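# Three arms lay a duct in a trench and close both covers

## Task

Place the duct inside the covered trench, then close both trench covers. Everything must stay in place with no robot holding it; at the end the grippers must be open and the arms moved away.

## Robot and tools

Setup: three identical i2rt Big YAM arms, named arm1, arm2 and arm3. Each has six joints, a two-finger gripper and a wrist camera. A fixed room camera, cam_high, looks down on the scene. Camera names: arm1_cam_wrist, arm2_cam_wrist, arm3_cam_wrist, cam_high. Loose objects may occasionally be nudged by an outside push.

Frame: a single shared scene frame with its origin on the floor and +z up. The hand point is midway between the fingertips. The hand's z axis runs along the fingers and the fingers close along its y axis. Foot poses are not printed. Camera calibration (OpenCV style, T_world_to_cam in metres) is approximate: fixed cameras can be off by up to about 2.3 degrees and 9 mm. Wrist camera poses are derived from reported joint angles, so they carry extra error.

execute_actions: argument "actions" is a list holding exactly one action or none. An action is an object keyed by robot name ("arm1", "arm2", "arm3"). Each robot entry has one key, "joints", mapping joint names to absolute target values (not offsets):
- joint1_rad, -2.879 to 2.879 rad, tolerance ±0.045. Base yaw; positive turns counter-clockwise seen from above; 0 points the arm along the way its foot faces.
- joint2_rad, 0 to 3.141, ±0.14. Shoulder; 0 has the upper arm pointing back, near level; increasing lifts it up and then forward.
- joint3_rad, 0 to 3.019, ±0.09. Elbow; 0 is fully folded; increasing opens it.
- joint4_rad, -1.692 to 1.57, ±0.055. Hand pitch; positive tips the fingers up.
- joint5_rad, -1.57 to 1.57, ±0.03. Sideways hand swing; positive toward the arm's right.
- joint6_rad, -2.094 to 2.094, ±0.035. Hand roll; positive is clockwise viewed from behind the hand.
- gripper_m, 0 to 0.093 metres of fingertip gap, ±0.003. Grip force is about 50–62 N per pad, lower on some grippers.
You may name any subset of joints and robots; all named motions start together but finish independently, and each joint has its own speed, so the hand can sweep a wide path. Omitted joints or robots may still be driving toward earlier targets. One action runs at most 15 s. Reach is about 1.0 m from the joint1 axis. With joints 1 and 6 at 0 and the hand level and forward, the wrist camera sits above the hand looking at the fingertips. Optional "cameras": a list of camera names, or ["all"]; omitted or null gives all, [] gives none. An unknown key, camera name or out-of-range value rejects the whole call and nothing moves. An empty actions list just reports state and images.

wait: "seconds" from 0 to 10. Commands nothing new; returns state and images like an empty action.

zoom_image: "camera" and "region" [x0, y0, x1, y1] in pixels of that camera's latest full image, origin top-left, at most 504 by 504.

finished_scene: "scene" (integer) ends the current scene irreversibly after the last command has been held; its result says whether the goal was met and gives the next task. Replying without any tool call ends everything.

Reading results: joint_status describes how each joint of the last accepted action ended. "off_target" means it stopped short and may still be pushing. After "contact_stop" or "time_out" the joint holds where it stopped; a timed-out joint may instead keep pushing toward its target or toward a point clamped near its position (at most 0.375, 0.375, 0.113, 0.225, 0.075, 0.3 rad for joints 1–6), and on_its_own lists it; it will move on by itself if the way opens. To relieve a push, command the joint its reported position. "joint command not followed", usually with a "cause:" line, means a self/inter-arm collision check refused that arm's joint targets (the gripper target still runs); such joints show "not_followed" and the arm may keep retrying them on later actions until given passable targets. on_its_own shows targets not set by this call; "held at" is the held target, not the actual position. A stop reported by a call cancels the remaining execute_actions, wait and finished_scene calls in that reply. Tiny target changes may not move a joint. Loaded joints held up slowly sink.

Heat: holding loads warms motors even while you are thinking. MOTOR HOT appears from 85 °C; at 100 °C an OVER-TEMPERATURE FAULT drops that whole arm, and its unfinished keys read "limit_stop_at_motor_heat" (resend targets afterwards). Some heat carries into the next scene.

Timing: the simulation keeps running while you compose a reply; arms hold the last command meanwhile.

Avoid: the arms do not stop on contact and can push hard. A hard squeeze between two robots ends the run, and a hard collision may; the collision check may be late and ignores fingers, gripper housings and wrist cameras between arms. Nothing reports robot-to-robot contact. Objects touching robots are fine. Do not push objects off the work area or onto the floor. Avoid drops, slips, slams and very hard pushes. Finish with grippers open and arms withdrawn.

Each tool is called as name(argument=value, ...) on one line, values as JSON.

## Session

execute_actions(actions=[])

Scene clock: 0.00 s.
arm1.joint_positions: joint1_rad=-0.010 joint2_rad=+0.486 joint3_rad=+1.477 joint4_rad=-1.266 joint5_rad=+0.072 joint6_rad=-0.159 gripper_m=+0.094
arm1.joint_status: not commanded
arm1.hand: x=-0.7959 y=-0.0825 z=+1.5113 quat_wxyz=(-0.593, +0.048, -0.800, +0.069) (m; scene frame)
arm2.joint_positions: joint1_rad=+0.266 joint2_rad=+0.460 joint3_rad=+1.427 joint4_rad=-1.310 joint5_rad=+0.250 joint6_rad=+0.342 gripper_m=+0.094
arm2.joint_status: not commanded
arm2.hand: x=+0.0236 y=-0.3882 z=+1.3139 quat_wxyz=(-0.345, +0.512, -0.633, -0.467) (m; scene frame)
arm3.joint_positions: joint1_rad=-0.486 joint2_rad=+0.598 joint3_rad=+1.382 joint4_rad=-1.156 joint5_rad=+0.056 joint6_rad=+0.321 gripper_m=+0.094
arm3.joint_status: not commanded
arm3.hand: x=+0.7427 y=+0.0121 z=+1.4757 quat_wxyz=(+0.063, -0.764, +0.321, +0.556) (m; scene frame)
pictures: arm1_cam_wrist, arm2_cam_wrist, arm3_cam_wrist, cam_high
camera_calibration (this result's frames):
arm1_cam_wrist: T_world_to_cam=[[-0.00598125, -0.98511, 0.171821, -0.344951], [-0.789157, -0.10088, -0.60585, 0.286754], [0.614162, -0.139218, -0.776803, 1.77469], [0, 0, 0, 1]] pos_world=[-0.865715, -0.0638193, 1.61158]
arm2_cam_wrist: T_world_to_cam=[[0.968151, -0.0540583, -0.244463, 0.279297], [-0.184416, -0.814373, -0.550261, 0.419899], [-0.169338, 0.577818, -0.798405, 1.39836], [0, 0, 0, 1]] pos_world=[0.0438294, -0.450946, 1.41579]
arm3_cam_wrist: T_world_to_cam=[[0.563228, 0.783719, -0.261838, -0.0432034], [0.603201, -0.606539, -0.517937, 0.336459], [-0.564732, 0.133776, -0.81436, 1.74421], [0, 0, 0, 1]] pos_world=[0.806393, 0.00460145, 1.58337]
Images, in order (width x height): arm1_cam_wrist 616x616, arm2_cam_wrist 616x616, arm3_cam_wrist 616x616, cam_high 504x504.

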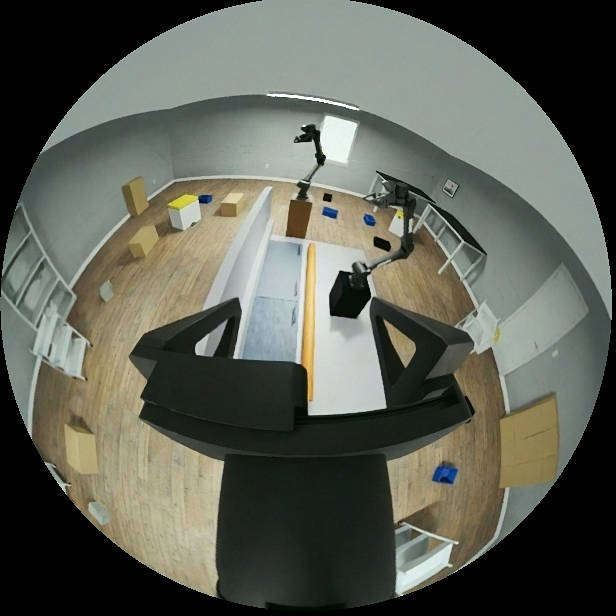

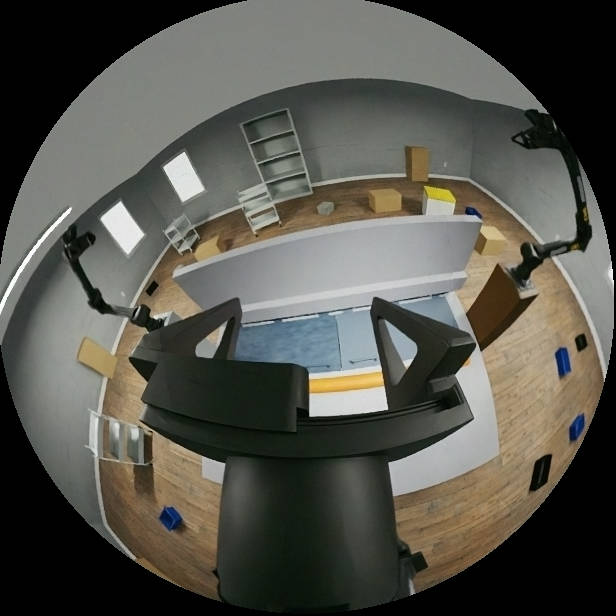

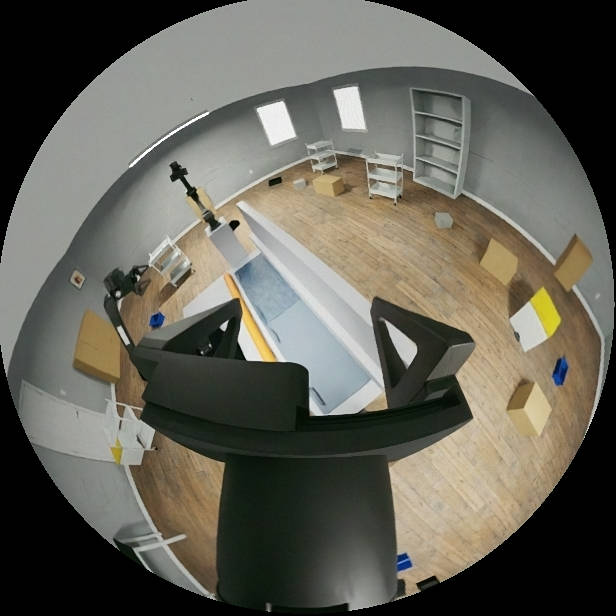

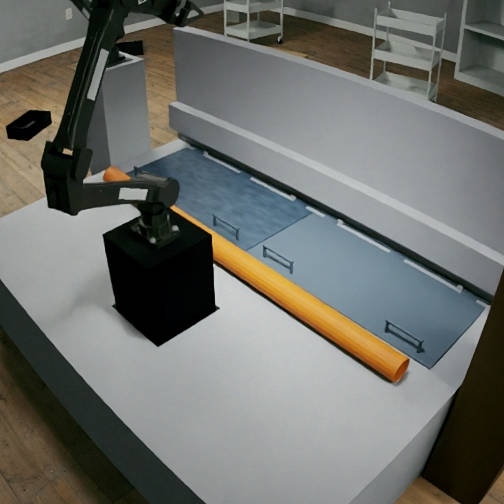

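execute_actions(actions=[{"arm1":{"joints":{"joint1_rad":-0.30,"joint2_rad":2.50,"joint3_rad":0.962,"joint4_rad":-0.032,"joint5_rad":0,"joint6_rad":-0.26,"gripper_m":0.05}},"arm3":{"joints":{"joint1_rad":0.125,"joint2_rad":2.512,"joint3_rad":0.942,"joint4_rad":0.016,"joint5_rad":0,"joint6_rad":0.18,"gripper_m":0.05}},"arm2":{"joints":{"joint1_rad":0.055,"joint2_rad":1.854,"joint3_rad":0.554,"joint4_rad":-0.271,"joint5_rad":0,"joint6_rad":-1.426,"gripper_m":0.093}}}])

Scene clock: 12.80 s.
arm1.joint_positions: joint1_rad=-0.295 joint2_rad=+2.499 joint3_rad=+0.960 joint4_rad=-0.044 joint5_rad=+0.001 joint6_rad=-0.251 gripper_m=+0.050
arm1.joint_status: all done
arm1.hand: x=-0.6139 y=-0.1685 z=+0.5632 quat_wxyz=(+0.014, -0.009, -1.000, -0.003) (m; scene frame)
arm2.joint_positions: joint1_rad=+0.065 joint2_rad=+1.859 joint3_rad=+0.553 joint4_rad=-0.283 joint5_rad=+0.004 joint6_rad=-1.418 gripper_m=+0.093
arm2.joint_status: all done
arm2.hand: x=-0.0001 y=-0.2613 z=+0.5806 quat_wxyz=(+0.009, +1.000, -0.022, +0.003) (m; scene frame)
arm3.joint_positions: joint1_rad=+0.133 joint2_rad=+2.514 joint3_rad=+0.939 joint4_rad=+0.001 joint5_rad=+0.002 joint6_rad=+0.193 gripper_m=+0.050
arm3.joint_status: all done
arm3.hand: x=+0.6151 y=-0.1603 z=+0.5625 quat_wxyz=(+0.004, -1.000, +0.010, -0.010) (m; scene frame)
pictures: arm1_cam_wrist, arm2_cam_wrist, arm3_cam_wrist, cam_high
camera_calibration (this result's frames):
arm1_cam_wrist: T_world_to_cam=[[-0.0136802, -0.999894, -0.00504097, -0.173246], [-0.801011, 0.00794131, 0.598597, -0.820001], [-0.598494, 0.0122268, -0.801034, 0.209128], [0, 0, 0, 1]] pos_world=[-0.534038, -0.169273, 0.657496]
arm2_cam_wrist: T_world_to_cam=[[0.0559769, 0.998415, -0.00576589, 0.266191], [0.80763, -0.0418834, 0.588201, -0.343632], [0.587027, -0.0375823, -0.808694, 0.580814], [0, 0, 0, 1]] pos_world=[-0.0783269, -0.258333, 0.67336]
arm3_cam_wrist: T_world_to_cam=[[0.0211172, 0.999706, 0.0119467, 0.138777], [0.810372, -0.0241137, 0.585419, -0.818822], [0.585535, -0.00268111, -0.810643, 0.220041], [0, 0, 0, 1]] pos_world=[0.531778, -0.157891, 0.656071]
Images, in order (width x height): arm1_cam_wrist 616x616, arm2_cam_wrist 616x616, arm3_cam_wrist 616x616, cam_high 504x504.

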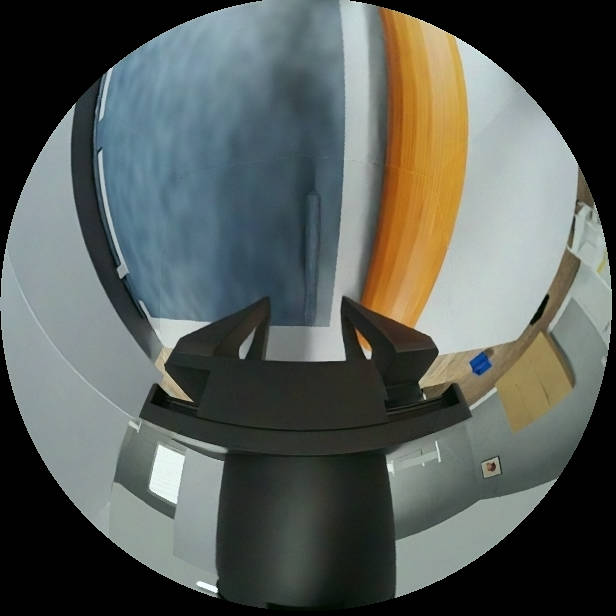

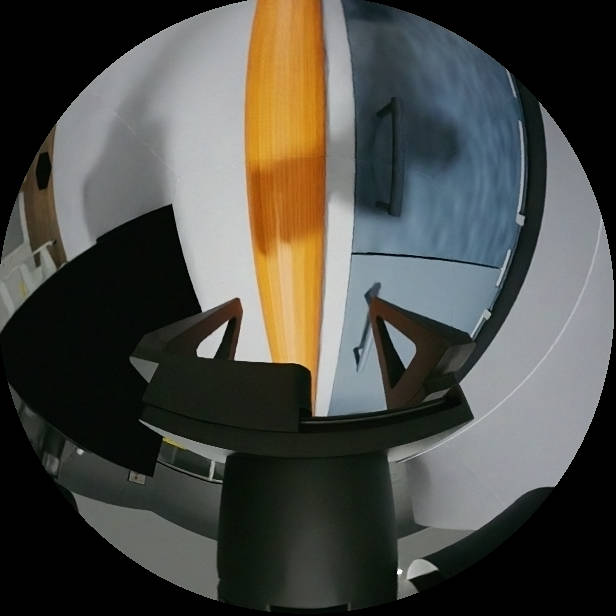

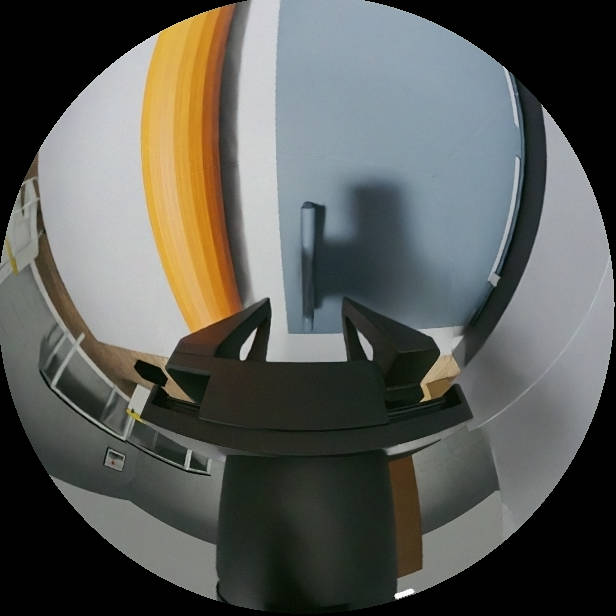

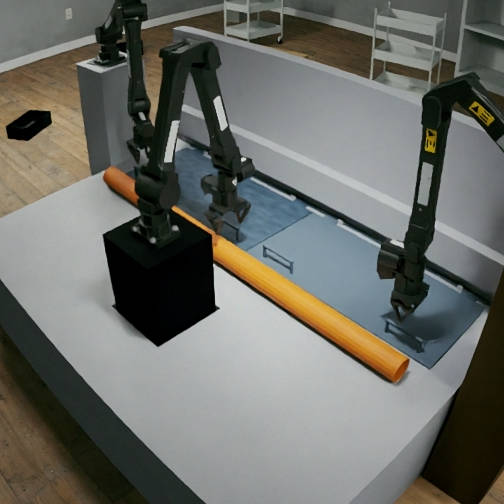

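execute_actions(actions=[{"arm1":{"joints":{"joint1_rad":-0.32,"joint2_rad":2.76,"joint3_rad":1.14,"joint4_rad":0.046}},"arm3":{"joints":{"joint2_rad":2.77,"joint3_rad":1.12,"joint4_rad":0.095}},"arm2":{"joints":{"joint2_rad":2.05,"joint3_rad":0.55,"joint4_rad":-0.085,"joint6_rad":-1.44}}}], cameras=[])

execute_actions(actions=[{"arm1":{"joints":{"gripper_m":0}},"arm3":{"joints":{"gripper_m":0}},"arm2":{"joints":{"joint2_rad":2.255,"joint3_rad":0.60,"joint4_rad":0.085}}}])

Scene clock: 14.33 s.
arm1.joint_positions: joint1_rad=-0.313 joint2_rad=+2.765 joint3_rad=+1.135 joint4_rad=+0.042 joint5_rad=+0.002 joint6_rad=-0.252 gripper_m=+0.050
arm1.joint_status: all done
arm1.hand: x=-0.6197 y=-0.1742 z=+0.4673 quat_wxyz=(+0.016, -0.017, -1.000, -0.003) (m; scene frame)
arm2.joint_positions: joint1_rad=+0.065 joint2_rad=+2.062 joint3_rad=+0.553 joint4_rad=-0.097 joint5_rad=+0.004 joint6_rad=-1.433 gripper_m=+0.093
arm2.joint_status: all done
arm2.hand: x=+0.0015 y=-0.2760 z=+0.5261 quat_wxyz=(+0.017, +1.000, -0.015, +0.004) (m; scene frame)
arm3.joint_positions: joint1_rad=+0.132 joint2_rad=+2.778 joint3_rad=+1.114 joint4_rad=+0.089 joint5_rad=+0.001 joint6_rad=+0.193 gripper_m=+0.050
arm3.joint_status: all done
arm3.hand: x=+0.6185 y=-0.1595 z=+0.4680 quat_wxyz=(+0.004, -1.000, +0.010, -0.010) (m; scene frame)
pictures: none
No camera images: the call's "cameras" was empty. Leave "cameras" out to get every camera's image.

Scene clock: 15.30 s.
arm1.joint_positions: joint1_rad=-0.312 joint2_rad=+2.765 joint3_rad=+1.135 joint4_rad=+0.042 joint5_rad=-0.007 joint6_rad=-0.260 gripper_m=+0.007
arm1.joint_status: gripper_m off_target (ended at +0.007, target +0.000)
arm1.hand: x=-0.6191 y=-0.1723 z=+0.4673 quat_wxyz=(+0.015, -0.013, -1.000, -0.007) (m; scene frame)
arm2.joint_positions: joint1_rad=+0.065 joint2_rad=+2.267 joint3_rad=+0.593 joint4_rad=+0.074 joint5_rad=+0.000 joint6_rad=-1.434 gripper_m=+0.093
arm2.joint_status: all done
arm2.hand: x=+0.0015 y=-0.2814 z=+0.4726 quat_wxyz=(+0.015, +1.000, -0.015, +0.002) (m; scene frame)
arm3.joint_positions: joint1_rad=+0.131 joint2_rad=+2.778 joint3_rad=+1.114 joint4_rad=+0.089 joint5_rad=+0.004 joint6_rad=+0.189 gripper_m=+0.007
arm3.joint_status: gripper_m off_target (ended at +0.007, target +0.000)
arm3.hand: x=+0.6183 y=-0.1586 z=+0.4680 quat_wxyz=(+0.005, -1.000, +0.009, -0.009) (m; scene frame)
pictures: arm1_cam_wrist, arm2_cam_wrist, arm3_cam_wrist, cam_high
camera_calibration (this result's frames):
arm1_cam_wrist: T_world_to_cam=[[-0.0219314, -0.999674, -0.0131087, -0.178873], [-0.799721, 0.00967312, 0.600294, -0.76644], [-0.599971, 0.0236486, -0.799672, 0.129672], [0, 0, 0, 1]] pos_world=[-0.539062, -0.174467, 0.561439]
arm2_cam_wrist: T_world_to_cam=[[0.0407927, 0.999011, -0.017692, 0.291404], [0.809609, -0.0226716, 0.586531, -0.276045], [0.58555, -0.0382498, -0.809733, 0.492104], [0, 0, 0, 1]] pos_world=[-0.0765502, -0.278551, 0.565538]
arm3_cam_wrist: T_world_to_cam=[[0.0180321, 0.999743, 0.0137565, 0.139185], [0.810615, -0.0226724, 0.58514, -0.765878], [0.585301, 0.000599953, -0.810816, 0.142274], [0, 0, 0, 1]] pos_world=[0.535049, -0.156598, 0.561589]
Images, in order (width x height): arm1_cam_wrist 616x616, arm2_cam_wrist 616x616, arm3_cam_wrist 616x616, cam_high 504x504.

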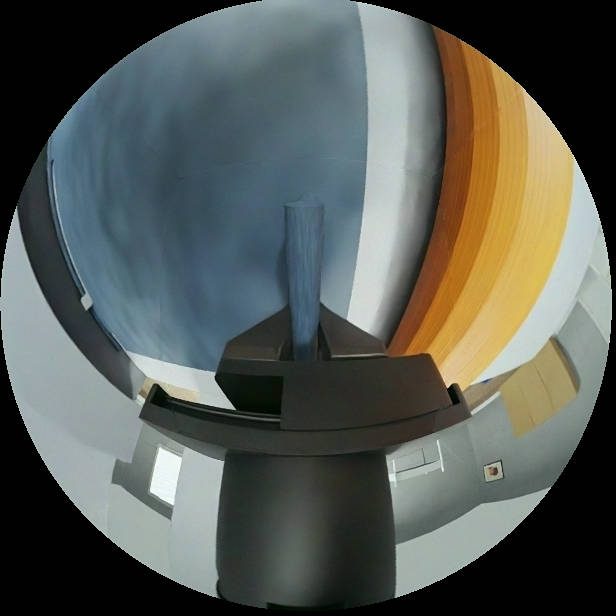

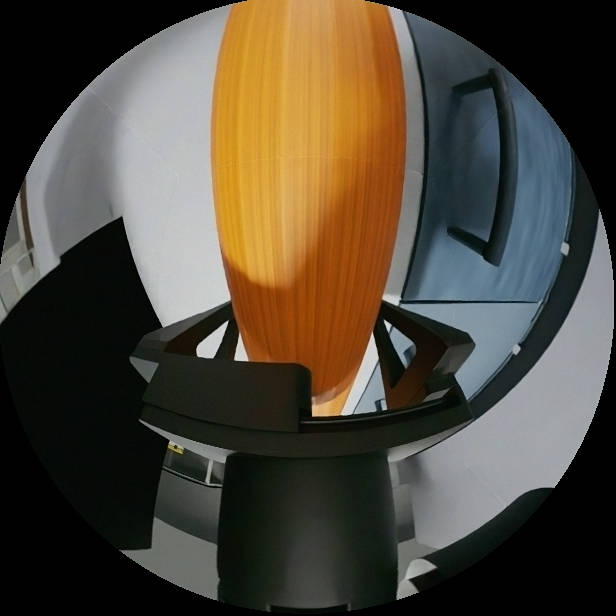

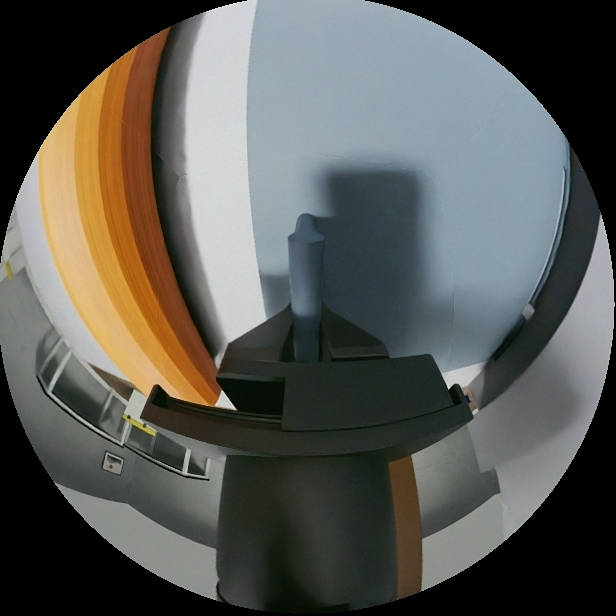

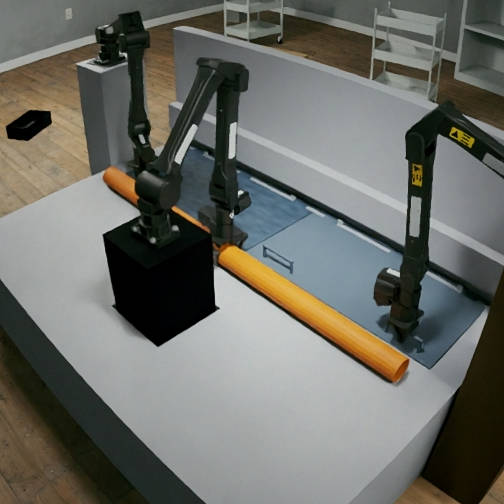

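execute_actions(actions=[{"arm1":{"joints":{"joint1_rad":-0.25,"joint2_rad":2.40,"joint3_rad":0.91,"joint4_rad":0.02,"joint6_rad":-0.2}},"arm3":{"joints":{"joint1_rad":0.065,"joint2_rad":2.42,"joint3_rad":0.885,"joint4_rad":0.075,"joint6_rad":0.12}},"arm2":{"joints":{"gripper_m":0.04}}}], cameras=[])

execute_actions(actions=[{"arm1":{"joints":{"joint1_rad":-0.03,"joint2_rad":2.09,"joint3_rad":0.745,"joint4_rad":-0.135,"joint6_rad":0.02}},"arm3":{"joints":{"joint1_rad":-0.15,"joint2_rad":2.11,"joint3_rad":0.75,"joint4_rad":-0.11,"joint6_rad":-0.09}},"arm2":{"joints":{"joint2_rad":2.04,"joint3_rad":0.56,"joint4_rad":-0.09}}}], cameras=[])

execute_actions(actions=[{"arm1":{"joints":{"joint1_rad":0.36,"joint2_rad":1.89,"joint3_rad":0.81,"joint4_rad":-0.43,"joint6_rad":0.38}},"arm3":{"joints":{"joint1_rad":-0.53,"joint2_rad":1.92,"joint3_rad":0.86,"joint4_rad":-0.44,"joint6_rad":-0.445}}}], cameras=["cam_high"])

Scene clock: 16.93 s.
arm1.joint_positions: joint1_rad=-0.244 joint2_rad=+2.522 joint3_rad=+0.932 joint4_rad=+0.036 joint5_rad=+0.011 joint6_rad=-0.194 gripper_m=+0.007
arm1.joint_status: all done
arm1.hand: x=-0.6182 y=-0.1499 z=+0.5552 quat_wxyz=(+0.001, -0.012, -1.000, +0.005) (m; scene frame)
arm2.joint_positions: joint1_rad=+0.065 joint2_rad=+2.268 joint3_rad=+0.593 joint4_rad=+0.074 joint5_rad=+0.000 joint6_rad=-1.432 gripper_m=+0.074
arm2.joint_status: gripper_m off_target (ended at +0.074, target +0.040)
arm2.hand: x=+0.0014 y=-0.2817 z=+0.4724 quat_wxyz=(+0.015, +1.000, -0.015, +0.002) (m; scene frame)
arm3.joint_positions: joint1_rad=+0.061 joint2_rad=+2.532 joint3_rad=+0.908 joint4_rad=+0.090 joint5_rad=-0.015 joint6_rad=+0.120 gripper_m=+0.007
arm3.joint_status: all done
arm3.hand: x=+0.6178 y=-0.1368 z=+0.5570 quat_wxyz=(-0.007, -1.000, +0.009, +0.009) (m; scene frame)
pictures: none
No camera images: the call's "cameras" was empty. Leave "cameras" out to get every camera's image.

Scene clock: 18.00 s.
arm1.joint_positions: joint1_rad=-0.033 joint2_rad=+2.185 joint3_rad=+0.753 joint4_rad=-0.108 joint5_rad=+0.029 joint6_rad=+0.019 gripper_m=+0.008
arm1.joint_status: all done
arm1.hand: x=-0.6178 y=-0.0768 z=+0.6649 quat_wxyz=(-0.008, -0.013, -1.000, +0.012) (m; scene frame)
arm2.joint_positions: joint1_rad=+0.065 joint2_rad=+2.084 joint3_rad=+0.562 joint4_rad=-0.082 joint5_rad=+0.003 joint6_rad=-1.435 gripper_m=+0.074
arm2.joint_status: all done
arm2.hand: x=+0.0011 y=-0.2743 z=+0.5207 quat_wxyz=(+0.017, +1.000, -0.014, +0.003) (m; scene frame)
arm3.joint_positions: joint1_rad=-0.143 joint2_rad=+2.204 joint3_rad=+0.754 joint4_rad=-0.084 joint5_rad=-0.032 joint6_rad=-0.087 gripper_m=+0.007
arm3.joint_status: all done
arm3.hand: x=+0.6194 y=-0.0672 z=+0.6636 quat_wxyz=(-0.012, -1.000, +0.008, +0.012) (m; scene frame)
pictures: none
No camera images: the call's "cameras" was empty. Leave "cameras" out to get every camera's image.

Scene clock: 20.37 s.
arm1.joint_positions: joint1_rad=+0.320 joint2_rad=+1.953 joint3_rad=+0.781 joint4_rad=-0.403 joint5_rad=+0.061 joint6_rad=+0.373 gripper_m=+0.008
arm1.joint_status: all done
arm1.hand: x=-0.6174 y=+0.0471 z=+0.7478 quat_wxyz=(-0.001, -0.013, -1.000, +0.027) (m; scene frame)
arm2.joint_positions: joint1_rad=+0.065 joint2_rad=+2.084 joint3_rad=+0.562 joint4_rad=-0.082 joint5_rad=+0.003 joint6_rad=-1.435 gripper_m=+0.074
arm2.joint_status: not commanded
arm2.hand: x=+0.0011 y=-0.2743 z=+0.5207 quat_wxyz=(+0.017, +1.000, -0.014, +0.003) (m; scene frame)
arm3.joint_positions: joint1_rad=-0.480 joint2_rad=+1.986 joint3_rad=+0.817 joint4_rad=-0.416 joint5_rad=-0.065 joint6_rad=-0.426 gripper_m=+0.007
arm3.joint_status: joint1_rad time_out (moved -0.336 of -0.387); the others done
arm3.on_its_own: joint1_rad reads -0.480 and still pushes toward -0.530 since a time_out
arm3.hand: x=+0.6215 y=+0.0539 z=+0.7464 quat_wxyz=(-0.030, -1.000, +0.007, +0.000) (m; scene frame)
pictures: cam_high
Images, in order (width x height): cam_high 504x504.

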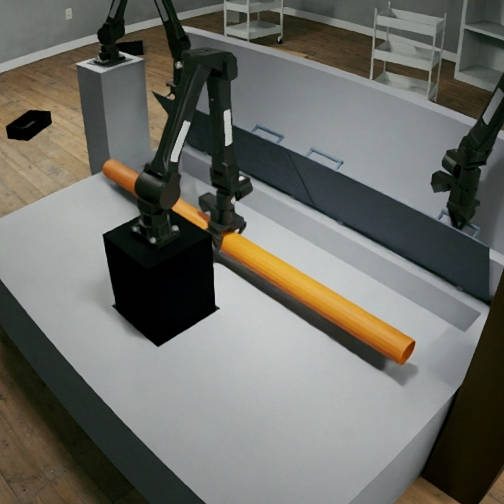

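execute_actions(actions=[{"arm2":{"joints":{"joint1_rad":-0.012,"joint2_rad":2.105,"joint3_rad":1.04,"joint4_rad":-0.315,"joint6_rad":-1.55}}}], cameras=["cam_high"])

execute_actions(actions=[{"arm2":{"joints":{"joint2_rad":2.36,"joint3_rad":1.20,"joint4_rad":-0.146}}}], cameras=["cam_high"])

Scene clock: 22.20 s.
arm1.joint_positions: joint1_rad=+0.320 joint2_rad=+1.953 joint3_rad=+0.781 joint4_rad=-0.404 joint5_rad=+0.060 joint6_rad=+0.373 gripper_m=+0.008
arm1.joint_status: not commanded
arm1.hand: x=-0.6176 y=+0.0473 z=+0.7478 quat_wxyz=(-0.001, -0.013, -1.000, +0.027) (m; scene frame)
arm2.joint_positions: joint1_rad=-0.010 joint2_rad=+2.184 joint3_rad=+1.017 joint4_rad=-0.319 joint5_rad=+0.003 joint6_rad=-1.546 gripper_m=+0.074
arm2.joint_status: all done
arm2.hand: x=+0.0159 y=-0.0837 z=+0.5258 quat_wxyz=(-0.043, +0.999, +0.004, +0.000) (m; scene frame)
arm3.joint_positions: joint1_rad=-0.480 joint2_rad=+1.986 joint3_rad=+0.817 joint4_rad=-0.416 joint5_rad=-0.065 joint6_rad=-0.426 gripper_m=+0.007
arm3.joint_status: not commanded
arm3.on_its_own: joint1_rad reads -0.480 and still pushes toward -0.530 since a time_out
arm3.hand: x=+0.6215 y=+0.0539 z=+0.7464 quat_wxyz=(-0.030, -1.000, +0.007, +0.000) (m; scene frame)
pictures: cam_high
Images, in order (width x height): cam_high 504x504.

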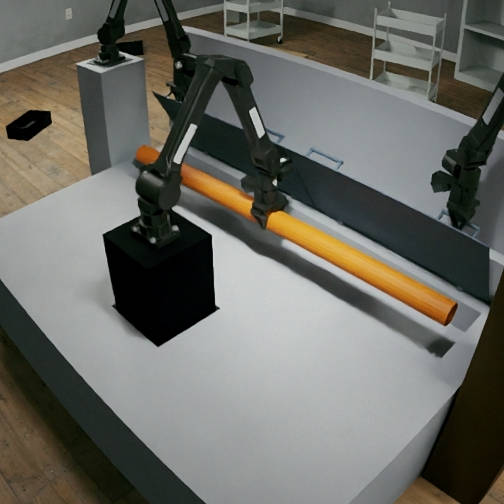

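Scene clock: 23.37 s.
arm1.joint_positions: joint1_rad=+0.320 joint2_rad=+1.953 joint3_rad=+0.781 joint4_rad=-0.404 joint5_rad=+0.060 joint6_rad=+0.373 gripper_m=+0.008
arm1.joint_status: not commanded
arm1.hand: x=-0.6176 y=+0.0473 z=+0.7478 quat_wxyz=(-0.001, -0.013, -1.000, +0.027) (m; scene frame)
arm2.joint_positions: joint1_rad=-0.010 joint2_rad=+2.468 joint3_rad=+1.168 joint4_rad=-0.159 joint5_rad=+0.003 joint6_rad=-1.548 gripper_m=+0.074
arm2.joint_status: all done
arm2.hand: x=+0.0152 y=-0.0607 z=+0.4220 quat_wxyz=(-0.056, +0.998, +0.004, +0.000) (m; scene frame)
arm3.joint_positions: joint1_rad=-0.480 joint2_rad=+1.986 joint3_rad=+0.817 joint4_rad=-0.416 joint5_rad=-0.065 joint6_rad=-0.426 gripper_m=+0.007
arm3.joint_status: not commanded
arm3.on_its_own: joint1_rad reads -0.480 and still pushes toward -0.530 since a time_out
arm3.hand: x=+0.6215 y=+0.0539 z=+0.7464 quat_wxyz=(-0.030, -1.000, +0.007, +0.000) (m; scene frame)
pictures: cam_high
Images, in order (width x height): cam_high 504x504.

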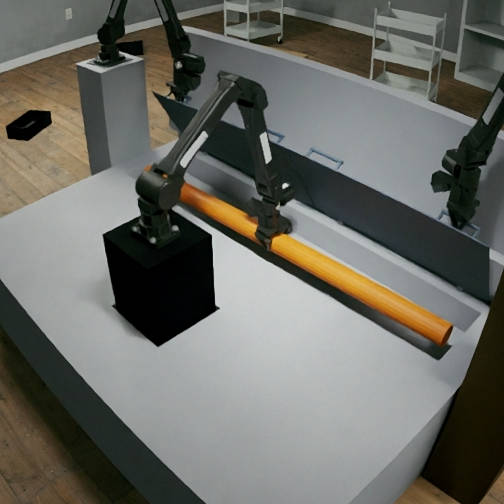

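execute_actions(actions=[{"arm2":{"joints":{"joint2_rad":2.53,"joint3_rad":1.36,"joint4_rad":-0.095,"joint6_rad":-1.57}}}], cameras=[])

execute_actions(actions=[{"arm2":{"joints":{"joint2_rad":2.62}}}], cameras=["cam_high"])

Scene clock: 29.20 s.
arm1.joint_positions: joint1_rad=+0.320 joint2_rad=+1.953 joint3_rad=+0.781 joint4_rad=-0.404 joint5_rad=+0.060 joint6_rad=+0.373 gripper_m=+0.008
arm1.joint_status: not commanded
arm1.hand: x=-0.6176 y=+0.0473 z=+0.7478 quat_wxyz=(-0.001, -0.013, -1.000, +0.027) (m; scene frame)
arm2.joint_positions: joint1_rad=-0.010 joint2_rad=+2.626 joint3_rad=+1.325 joint4_rad=-0.110 joint5_rad=+0.000 joint6_rad=-1.569 gripper_m=+0.074
arm2.joint_status: all done
arm2.hand: x=+0.0135 y=-0.0247 z=+0.3678 quat_wxyz=(-0.080, +0.997, +0.015, -0.001) (m; scene frame)
arm3.joint_positions: joint1_rad=-0.480 joint2_rad=+1.986 joint3_rad=+0.817 joint4_rad=-0.416 joint5_rad=-0.065 joint6_rad=-0.426 gripper_m=+0.007
arm3.joint_status: not commanded
arm3.on_its_own: joint1_rad reads -0.480 and still pushes toward -0.530 since a time_out
arm3.hand: x=+0.6215 y=+0.0539 z=+0.7464 quat_wxyz=(-0.030, -1.000, +0.007, +0.000) (m; scene frame)
pictures: none
No camera images: the call's "cameras" was empty. Leave "cameras" out to get every camera's image.

Scene clock: 29.83 s.
arm1.joint_positions: joint1_rad=+0.320 joint2_rad=+1.953 joint3_rad=+0.781 joint4_rad=-0.404 joint5_rad=+0.060 joint6_rad=+0.373 gripper_m=+0.008
arm1.joint_status: not commanded
arm1.hand: x=-0.6176 y=+0.0473 z=+0.7478 quat_wxyz=(-0.001, -0.013, -1.000, +0.027) (m; scene frame)
arm2.joint_positions: joint1_rad=-0.010 joint2_rad=+2.639 joint3_rad=+1.325 joint4_rad=-0.108 joint5_rad=+0.000 joint6_rad=-1.566 gripper_m=+0.074
arm2.joint_status: all done
arm2.hand: x=+0.0137 y=-0.0304 z=+0.3614 quat_wxyz=(-0.074, +0.997, +0.014, -0.001) (m; scene frame)
arm3.joint_positions: joint1_rad=-0.480 joint2_rad=+1.986 joint3_rad=+0.817 joint4_rad=-0.416 joint5_rad=-0.065 joint6_rad=-0.426 gripper_m=+0.007
arm3.joint_status: not commanded
arm3.on_its_own: joint1_rad reads -0.480 and still pushes toward -0.530 since a time_out
arm3.hand: x=+0.6215 y=+0.0539 z=+0.7464 quat_wxyz=(-0.030, -1.000, +0.007, +0.000) (m; scene frame)
pictures: cam_high
Images, in order (width x height): cam_high 504x504.

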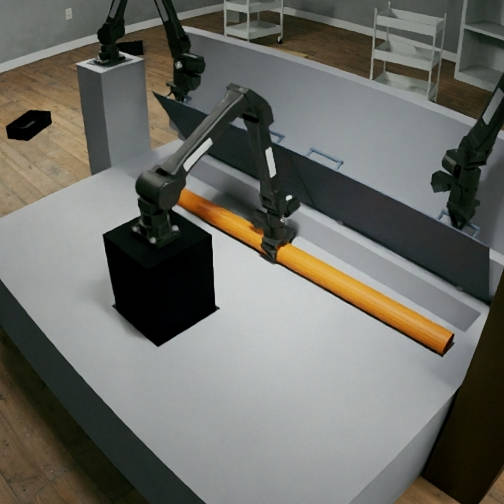

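execute_actions(actions=[{"arm2":{"joints":{"gripper_m":0.093}}}], cameras=[])

execute_actions(actions=[{"arm2":{"joints":{"joint2_rad":2.40,"joint3_rad":1.19,"joint4_rad":-0.2}}}], cameras=[])

execute_actions(actions=[{"arm2":{"joints":{"joint2_rad":1.8,"joint3_rad":0.47,"joint4_rad":-0.3}}}], cameras=["cam_high"])

execute_actions(actions=[{"arm1":{"joints":{"joint1_rad":-0.038,"joint2_rad":2.10,"joint3_rad":0.745,"joint4_rad":-0.135,"joint6_rad":0.015}},"arm3":{"joints":{"joint1_rad":-0.14,"joint2_rad":2.12,"joint3_rad":0.75,"joint4_rad":-0.11,"joint6_rad":-0.09}}}], cameras=[])

execute_actions(actions=[{"arm1":{"joints":{"joint1_rad":-0.266,"joint2_rad":2.43,"joint3_rad":0.93,"joint4_rad":0.02,"joint6_rad":-0.215}},"arm3":{"joints":{"joint1_rad":0.077,"joint2_rad":2.45,"joint3_rad":0.90,"joint4_rad":0.075,"joint6_rad":0.13}}}], cameras=[])

execute_actions(actions=[{"arm1":{"joints":{"joint1_rad":-0.315,"joint2_rad":2.64,"joint3_rad":1.08,"joint4_rad":0.04,"joint6_rad":-0.26}},"arm3":{"joints":{"joint1_rad":0.13,"joint2_rad":2.66,"joint3_rad":1.06,"joint4_rad":0.088,"joint6_rad":0.178}}}], cameras=[])

execute_actions(actions=[{"arm1":{"joints":{"joint2_rad":2.74,"joint3_rad":1.13}},"arm3":{"joints":{"joint2_rad":2.755,"joint3_rad":1.11}}}], cameras=["cam_high"])

Scene clock: 31.63 s.
arm1.joint_positions: joint1_rad=+0.320 joint2_rad=+1.953 joint3_rad=+0.781 joint4_rad=-0.404 joint5_rad=+0.060 joint6_rad=+0.373 gripper_m=+0.008
arm1.joint_status: not commanded
arm1.hand: x=-0.6176 y=+0.0473 z=+0.7478 quat_wxyz=(-0.001, -0.013, -1.000, +0.027) (m; scene frame)
arm2.joint_positions: joint1_rad=-0.010 joint2_rad=+2.639 joint3_rad=+1.332 joint4_rad=-0.108 joint5_rad=+0.000 joint6_rad=-1.566 gripper_m=+0.093
arm2.joint_status: all done
arm2.hand: x=+0.0135 y=-0.0262 z=+0.3625 quat_wxyz=(-0.078, +0.997, +0.014, -0.001) (m; scene frame)
arm3.joint_positions: joint1_rad=-0.480 joint2_rad=+1.986 joint3_rad=+0.817 joint4_rad=-0.416 joint5_rad=-0.065 joint6_rad=-0.426 gripper_m=+0.007
arm3.joint_status: not commanded
arm3.on_its_own: joint1_rad reads -0.480 and still pushes toward -0.530 since a time_out
arm3.hand: x=+0.6215 y=+0.0539 z=+0.7464 quat_wxyz=(-0.030, -1.000, +0.007, +0.000) (m; scene frame)
pictures: none
No camera images: the call's "cameras" was empty. Leave "cameras" out to get every camera's image.

Scene clock: 32.80 s.
arm1.joint_positions: joint1_rad=+0.320 joint2_rad=+1.953 joint3_rad=+0.781 joint4_rad=-0.404 joint5_rad=+0.060 joint6_rad=+0.373 gripper_m=+0.008
arm1.joint_status: not commanded
arm1.hand: x=-0.6176 y=+0.0473 z=+0.7478 quat_wxyz=(-0.001, -0.013, -1.000, +0.027) (m; scene frame)
arm2.joint_positions: joint1_rad=-0.010 joint2_rad=+2.393 joint3_rad=+1.194 joint4_rad=-0.194 joint5_rad=+0.000 joint6_rad=-1.566 gripper_m=+0.093
arm2.joint_status: all done
arm2.hand: x=+0.0134 y=-0.0225 z=+0.4613 quat_wxyz=(-0.089, +0.996, +0.014, -0.002) (m; scene frame)
arm3.joint_positions: joint1_rad=-0.480 joint2_rad=+1.986 joint3_rad=+0.817 joint4_rad=-0.416 joint5_rad=-0.065 joint6_rad=-0.426 gripper_m=+0.007
arm3.joint_status: not commanded
arm3.on_its_own: joint1_rad reads -0.480 and still pushes toward -0.530 since a time_out
arm3.hand: x=+0.6215 y=+0.0539 z=+0.7464 quat_wxyz=(-0.030, -1.000, +0.007, +0.000) (m; scene frame)
pictures: none
No camera images: the call's "cameras" was empty. Leave "cameras" out to get every camera's image.

Scene clock: 34.40 s.
arm1.joint_positions: joint1_rad=+0.320 joint2_rad=+1.953 joint3_rad=+0.781 joint4_rad=-0.404 joint5_rad=+0.060 joint6_rad=+0.373 gripper_m=+0.008
arm1.joint_status: not commanded
arm1.hand: x=-0.6176 y=+0.0473 z=+0.7478 quat_wxyz=(-0.001, -0.013, -1.000, +0.027) (m; scene frame)
arm2.joint_positions: joint1_rad=-0.010 joint2_rad=+1.806 joint3_rad=+0.467 joint4_rad=-0.297 joint5_rad=+0.000 joint6_rad=-1.566 gripper_m=+0.093
arm2.joint_status: all done
arm2.hand: x=+0.0224 y=-0.3020 z=+0.5867 quat_wxyz=(+0.032, +0.999, +0.014, +0.001) (m; scene frame)
arm3.joint_positions: joint1_rad=-0.480 joint2_rad=+1.986 joint3_rad=+0.817 joint4_rad=-0.416 joint5_rad=-0.065 joint6_rad=-0.426 gripper_m=+0.007
arm3.joint_status: not commanded
arm3.on_its_own: joint1_rad reads -0.480 and still pushes toward -0.530 since a time_out
arm3.hand: x=+0.6215 y=+0.0539 z=+0.7464 quat_wxyz=(-0.030, -1.000, +0.007, +0.000) (m; scene frame)
pictures: cam_high
Images, in order (width x height): cam_high 504x504.

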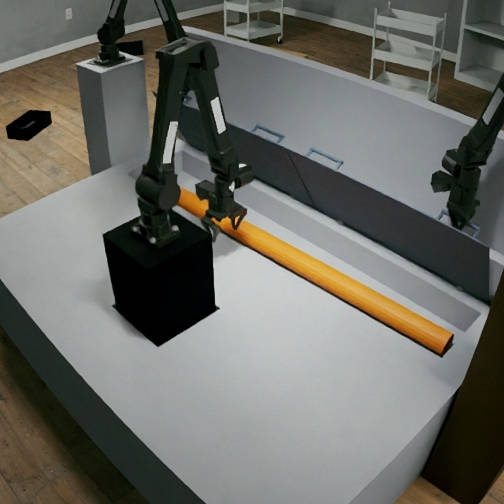

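Scene clock: 35.47 s.
arm1.joint_positions: joint1_rad=-0.035 joint2_rad=+2.169 joint3_rad=+0.749 joint4_rad=-0.125 joint5_rad=-0.017 joint6_rad=+0.019 gripper_m=+0.008
arm1.joint_status: all done
arm1.hand: x=-0.6183 y=-0.0697 z=+0.6699 quat_wxyz=(-0.005, -0.014, -1.000, -0.010) (m; scene frame)
arm2.joint_positions: joint1_rad=-0.010 joint2_rad=+1.806 joint3_rad=+0.467 joint4_rad=-0.297 joint5_rad=+0.000 joint6_rad=-1.566 gripper_m=+0.093
arm2.joint_status: not commanded
arm2.hand: x=+0.0224 y=-0.3020 z=+0.5867 quat_wxyz=(+0.032, +0.999, +0.014, +0.001) (m; scene frame)
arm3.joint_positions: joint1_rad=-0.135 joint2_rad=+2.196 joint3_rad=+0.754 joint4_rad=-0.100 joint5_rad=+0.011 joint6_rad=-0.082 gripper_m=+0.007
arm3.joint_status: all done
arm3.hand: x=+0.6206 y=-0.0631 z=+0.6664 quat_wxyz=(+0.009, -1.000, +0.006, +0.006) (m; scene frame)
pictures: none
No camera images: the call's "cameras" was empty. Leave "cameras" out to get every camera's image.

Scene clock: 36.53 s.
arm1.joint_positions: joint1_rad=-0.259 joint2_rad=+2.522 joint3_rad=+0.939 joint4_rad=+0.021 joint5_rad=-0.028 joint6_rad=-0.207 gripper_m=+0.008
arm1.joint_status: all done
arm1.hand: x=-0.6169 y=-0.1491 z=+0.5553 quat_wxyz=(+0.000, -0.013, -1.000, -0.015) (m; scene frame)
arm2.joint_positions: joint1_rad=-0.010 joint2_rad=+1.806 joint3_rad=+0.467 joint4_rad=-0.297 joint5_rad=+0.000 joint6_rad=-1.566 gripper_m=+0.093
arm2.joint_status: not commanded
arm2.hand: x=+0.0224 y=-0.3020 z=+0.5867 quat_wxyz=(+0.032, +0.999, +0.014, +0.001) (m; scene frame)
arm3.joint_positions: joint1_rad=+0.077 joint2_rad=+2.536 joint3_rad=+0.916 joint4_rad=+0.076 joint5_rad=+0.023 joint6_rad=+0.131 gripper_m=+0.007
arm3.joint_status: all done
arm3.hand: x=+0.6176 y=-0.1360 z=+0.5554 quat_wxyz=(+0.013, -1.000, +0.006, +0.007) (m; scene frame)
pictures: none
No camera images: the call's "cameras" was empty. Leave "cameras" out to get every camera's image.

Scene clock: 37.57 s.
arm1.joint_positions: joint1_rad=-0.308 joint2_rad=+2.719 joint3_rad=+1.095 joint4_rad=+0.041 joint5_rad=-0.020 joint6_rad=-0.256 gripper_m=+0.008
arm1.joint_status: all done
arm1.hand: x=-0.6184 y=-0.1687 z=+0.4845 quat_wxyz=(+0.011, -0.013, -1.000, -0.013) (m; scene frame)
arm2.joint_positions: joint1_rad=-0.010 joint2_rad=+1.806 joint3_rad=+0.467 joint4_rad=-0.297 joint5_rad=+0.000 joint6_rad=-1.566 gripper_m=+0.093
arm2.joint_status: not commanded
arm2.hand: x=+0.0224 y=-0.3020 z=+0.5867 quat_wxyz=(+0.032, +0.999, +0.014, +0.001) (m; scene frame)
arm3.joint_positions: joint1_rad=+0.131 joint2_rad=+2.739 joint3_rad=+1.080 joint4_rad=+0.091 joint5_rad=+0.019 joint6_rad=+0.184 gripper_m=+0.007
arm3.joint_status: all done
arm3.hand: x=+0.6172 y=-0.1562 z=+0.4826 quat_wxyz=(+0.012, -1.000, +0.006, -0.005) (m; scene frame)
pictures: none
No camera images: the call's "cameras" was empty. Leave "cameras" out to get every camera's image.

Scene clock: 38.23 s.
arm1.joint_positions: joint1_rad=-0.312 joint2_rad=+2.767 joint3_rad=+1.136 joint4_rad=+0.042 joint5_rad=-0.015 joint6_rad=-0.260 gripper_m=+0.008
arm1.joint_status: all done
arm1.hand: x=-0.6195 y=-0.1710 z=+0.4666 quat_wxyz=(+0.014, -0.013, -1.000, -0.011) (m; scene frame)
arm2.joint_positions: joint1_rad=-0.010 joint2_rad=+1.806 joint3_rad=+0.467 joint4_rad=-0.297 joint5_rad=+0.000 joint6_rad=-1.566 gripper_m=+0.093
arm2.joint_status: not commanded
arm2.hand: x=+0.0224 y=-0.3020 z=+0.5867 quat_wxyz=(+0.032, +0.999, +0.014, +0.001) (m; scene frame)
arm3.joint_positions: joint1_rad=+0.134 joint2_rad=+2.776 joint3_rad=+1.112 joint4_rad=+0.091 joint5_rad=+0.012 joint6_rad=+0.186 gripper_m=+0.007
arm3.joint_status: all done
arm3.hand: x=+0.6184 y=-0.1581 z=+0.4687 quat_wxyz=(+0.009, -1.000, +0.006, -0.008) (m; scene frame)
pictures: cam_high
Images, in order (width x height): cam_high 504x504.

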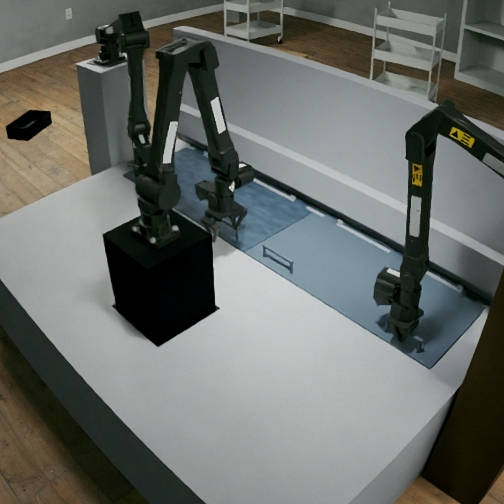

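execute_actions(actions=[{"arm1":{"joints":{"gripper_m":0.05}},"arm3":{"joints":{"gripper_m":0.05}},"arm2":{"joints":{"joint2_rad":1.4}}}], cameras=[])

execute_actions(actions=[{"arm1":{"joints":{"joint2_rad":2.3,"joint3_rad":0.85,"joint4_rad":-0.1}},"arm3":{"joints":{"joint2_rad":2.3,"joint3_rad":0.83,"joint4_rad":-0.1}},"arm2":{"joints":{"joint2_rad":1.2}}}], cameras=["cam_high"])

Scene clock: 39.63 s.
arm1.joint_positions: joint1_rad=-0.312 joint2_rad=+2.765 joint3_rad=+1.134 joint4_rad=+0.042 joint5_rad=-0.005 joint6_rad=-0.260 gripper_m=+0.050
arm1.joint_status: all done
arm1.hand: x=-0.6200 y=-0.1726 z=+0.4672 quat_wxyz=(+0.016, -0.013, -1.000, -0.007) (m; scene frame)
arm2.joint_positions: joint1_rad=-0.010 joint2_rad=+1.396 joint3_rad=+0.467 joint4_rad=-0.297 joint5_rad=+0.000 joint6_rad=-1.566 gripper_m=+0.093
arm2.joint_status: all done
arm2.hand: x=+0.0196 y=-0.2153 z=+0.6989 quat_wxyz=(-0.172, +0.985, +0.014, -0.003) (m; scene frame)
arm3.joint_positions: joint1_rad=+0.134 joint2_rad=+2.776 joint3_rad=+1.112 joint4_rad=+0.091 joint5_rad=+0.005 joint6_rad=+0.186 gripper_m=+0.050
arm3.joint_status: all done
arm3.hand: x=+0.6186 y=-0.1593 z=+0.4687 quat_wxyz=(+0.005, -1.000, +0.006, -0.009) (m; scene frame)
pictures: none
No camera images: the call's "cameras" was empty. Leave "cameras" out to get every camera's image.

Scene clock: 40.87 s.
arm1.joint_positions: joint1_rad=-0.312 joint2_rad=+2.301 joint3_rad=+0.853 joint4_rad=-0.096 joint5_rad=-0.003 joint6_rad=-0.260 gripper_m=+0.050
arm1.joint_status: all done
arm1.hand: x=-0.6109 y=-0.1757 z=+0.6301 quat_wxyz=(-0.006, -0.013, -1.000, +0.001) (m; scene frame)
arm2.joint_positions: joint1_rad=-0.010 joint2_rad=+1.193 joint3_rad=+0.467 joint4_rad=-0.297 joint5_rad=+0.000 joint6_rad=-1.566 gripper_m=+0.093
arm2.joint_status: all done
arm2.hand: x=+0.0189 y=-0.1911 z=+0.7649 quat_wxyz=(-0.271, +0.963, +0.013, -0.005) (m; scene frame)
arm3.joint_positions: joint1_rad=+0.134 joint2_rad=+2.301 joint3_rad=+0.833 joint4_rad=-0.092 joint5_rad=+0.005 joint6_rad=+0.186 gripper_m=+0.050
arm3.joint_status: all done
arm3.hand: x=+0.6125 y=-0.1608 z=+0.6340 quat_wxyz=(+0.004, -1.000, +0.006, -0.002) (m; scene frame)
pictures: cam_high
Images, in order (width x height): cam_high 504x504.

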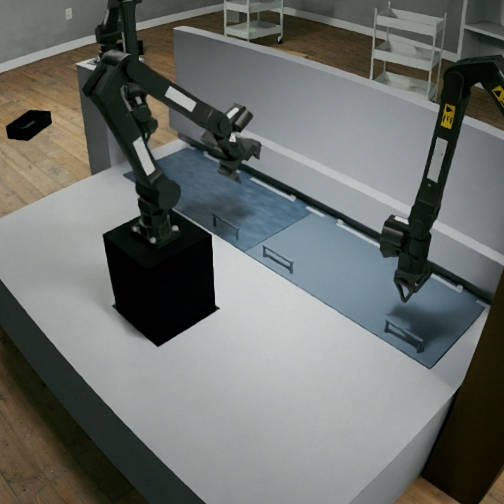

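finished_scene(scene=2)

The scene is finished: the task was done.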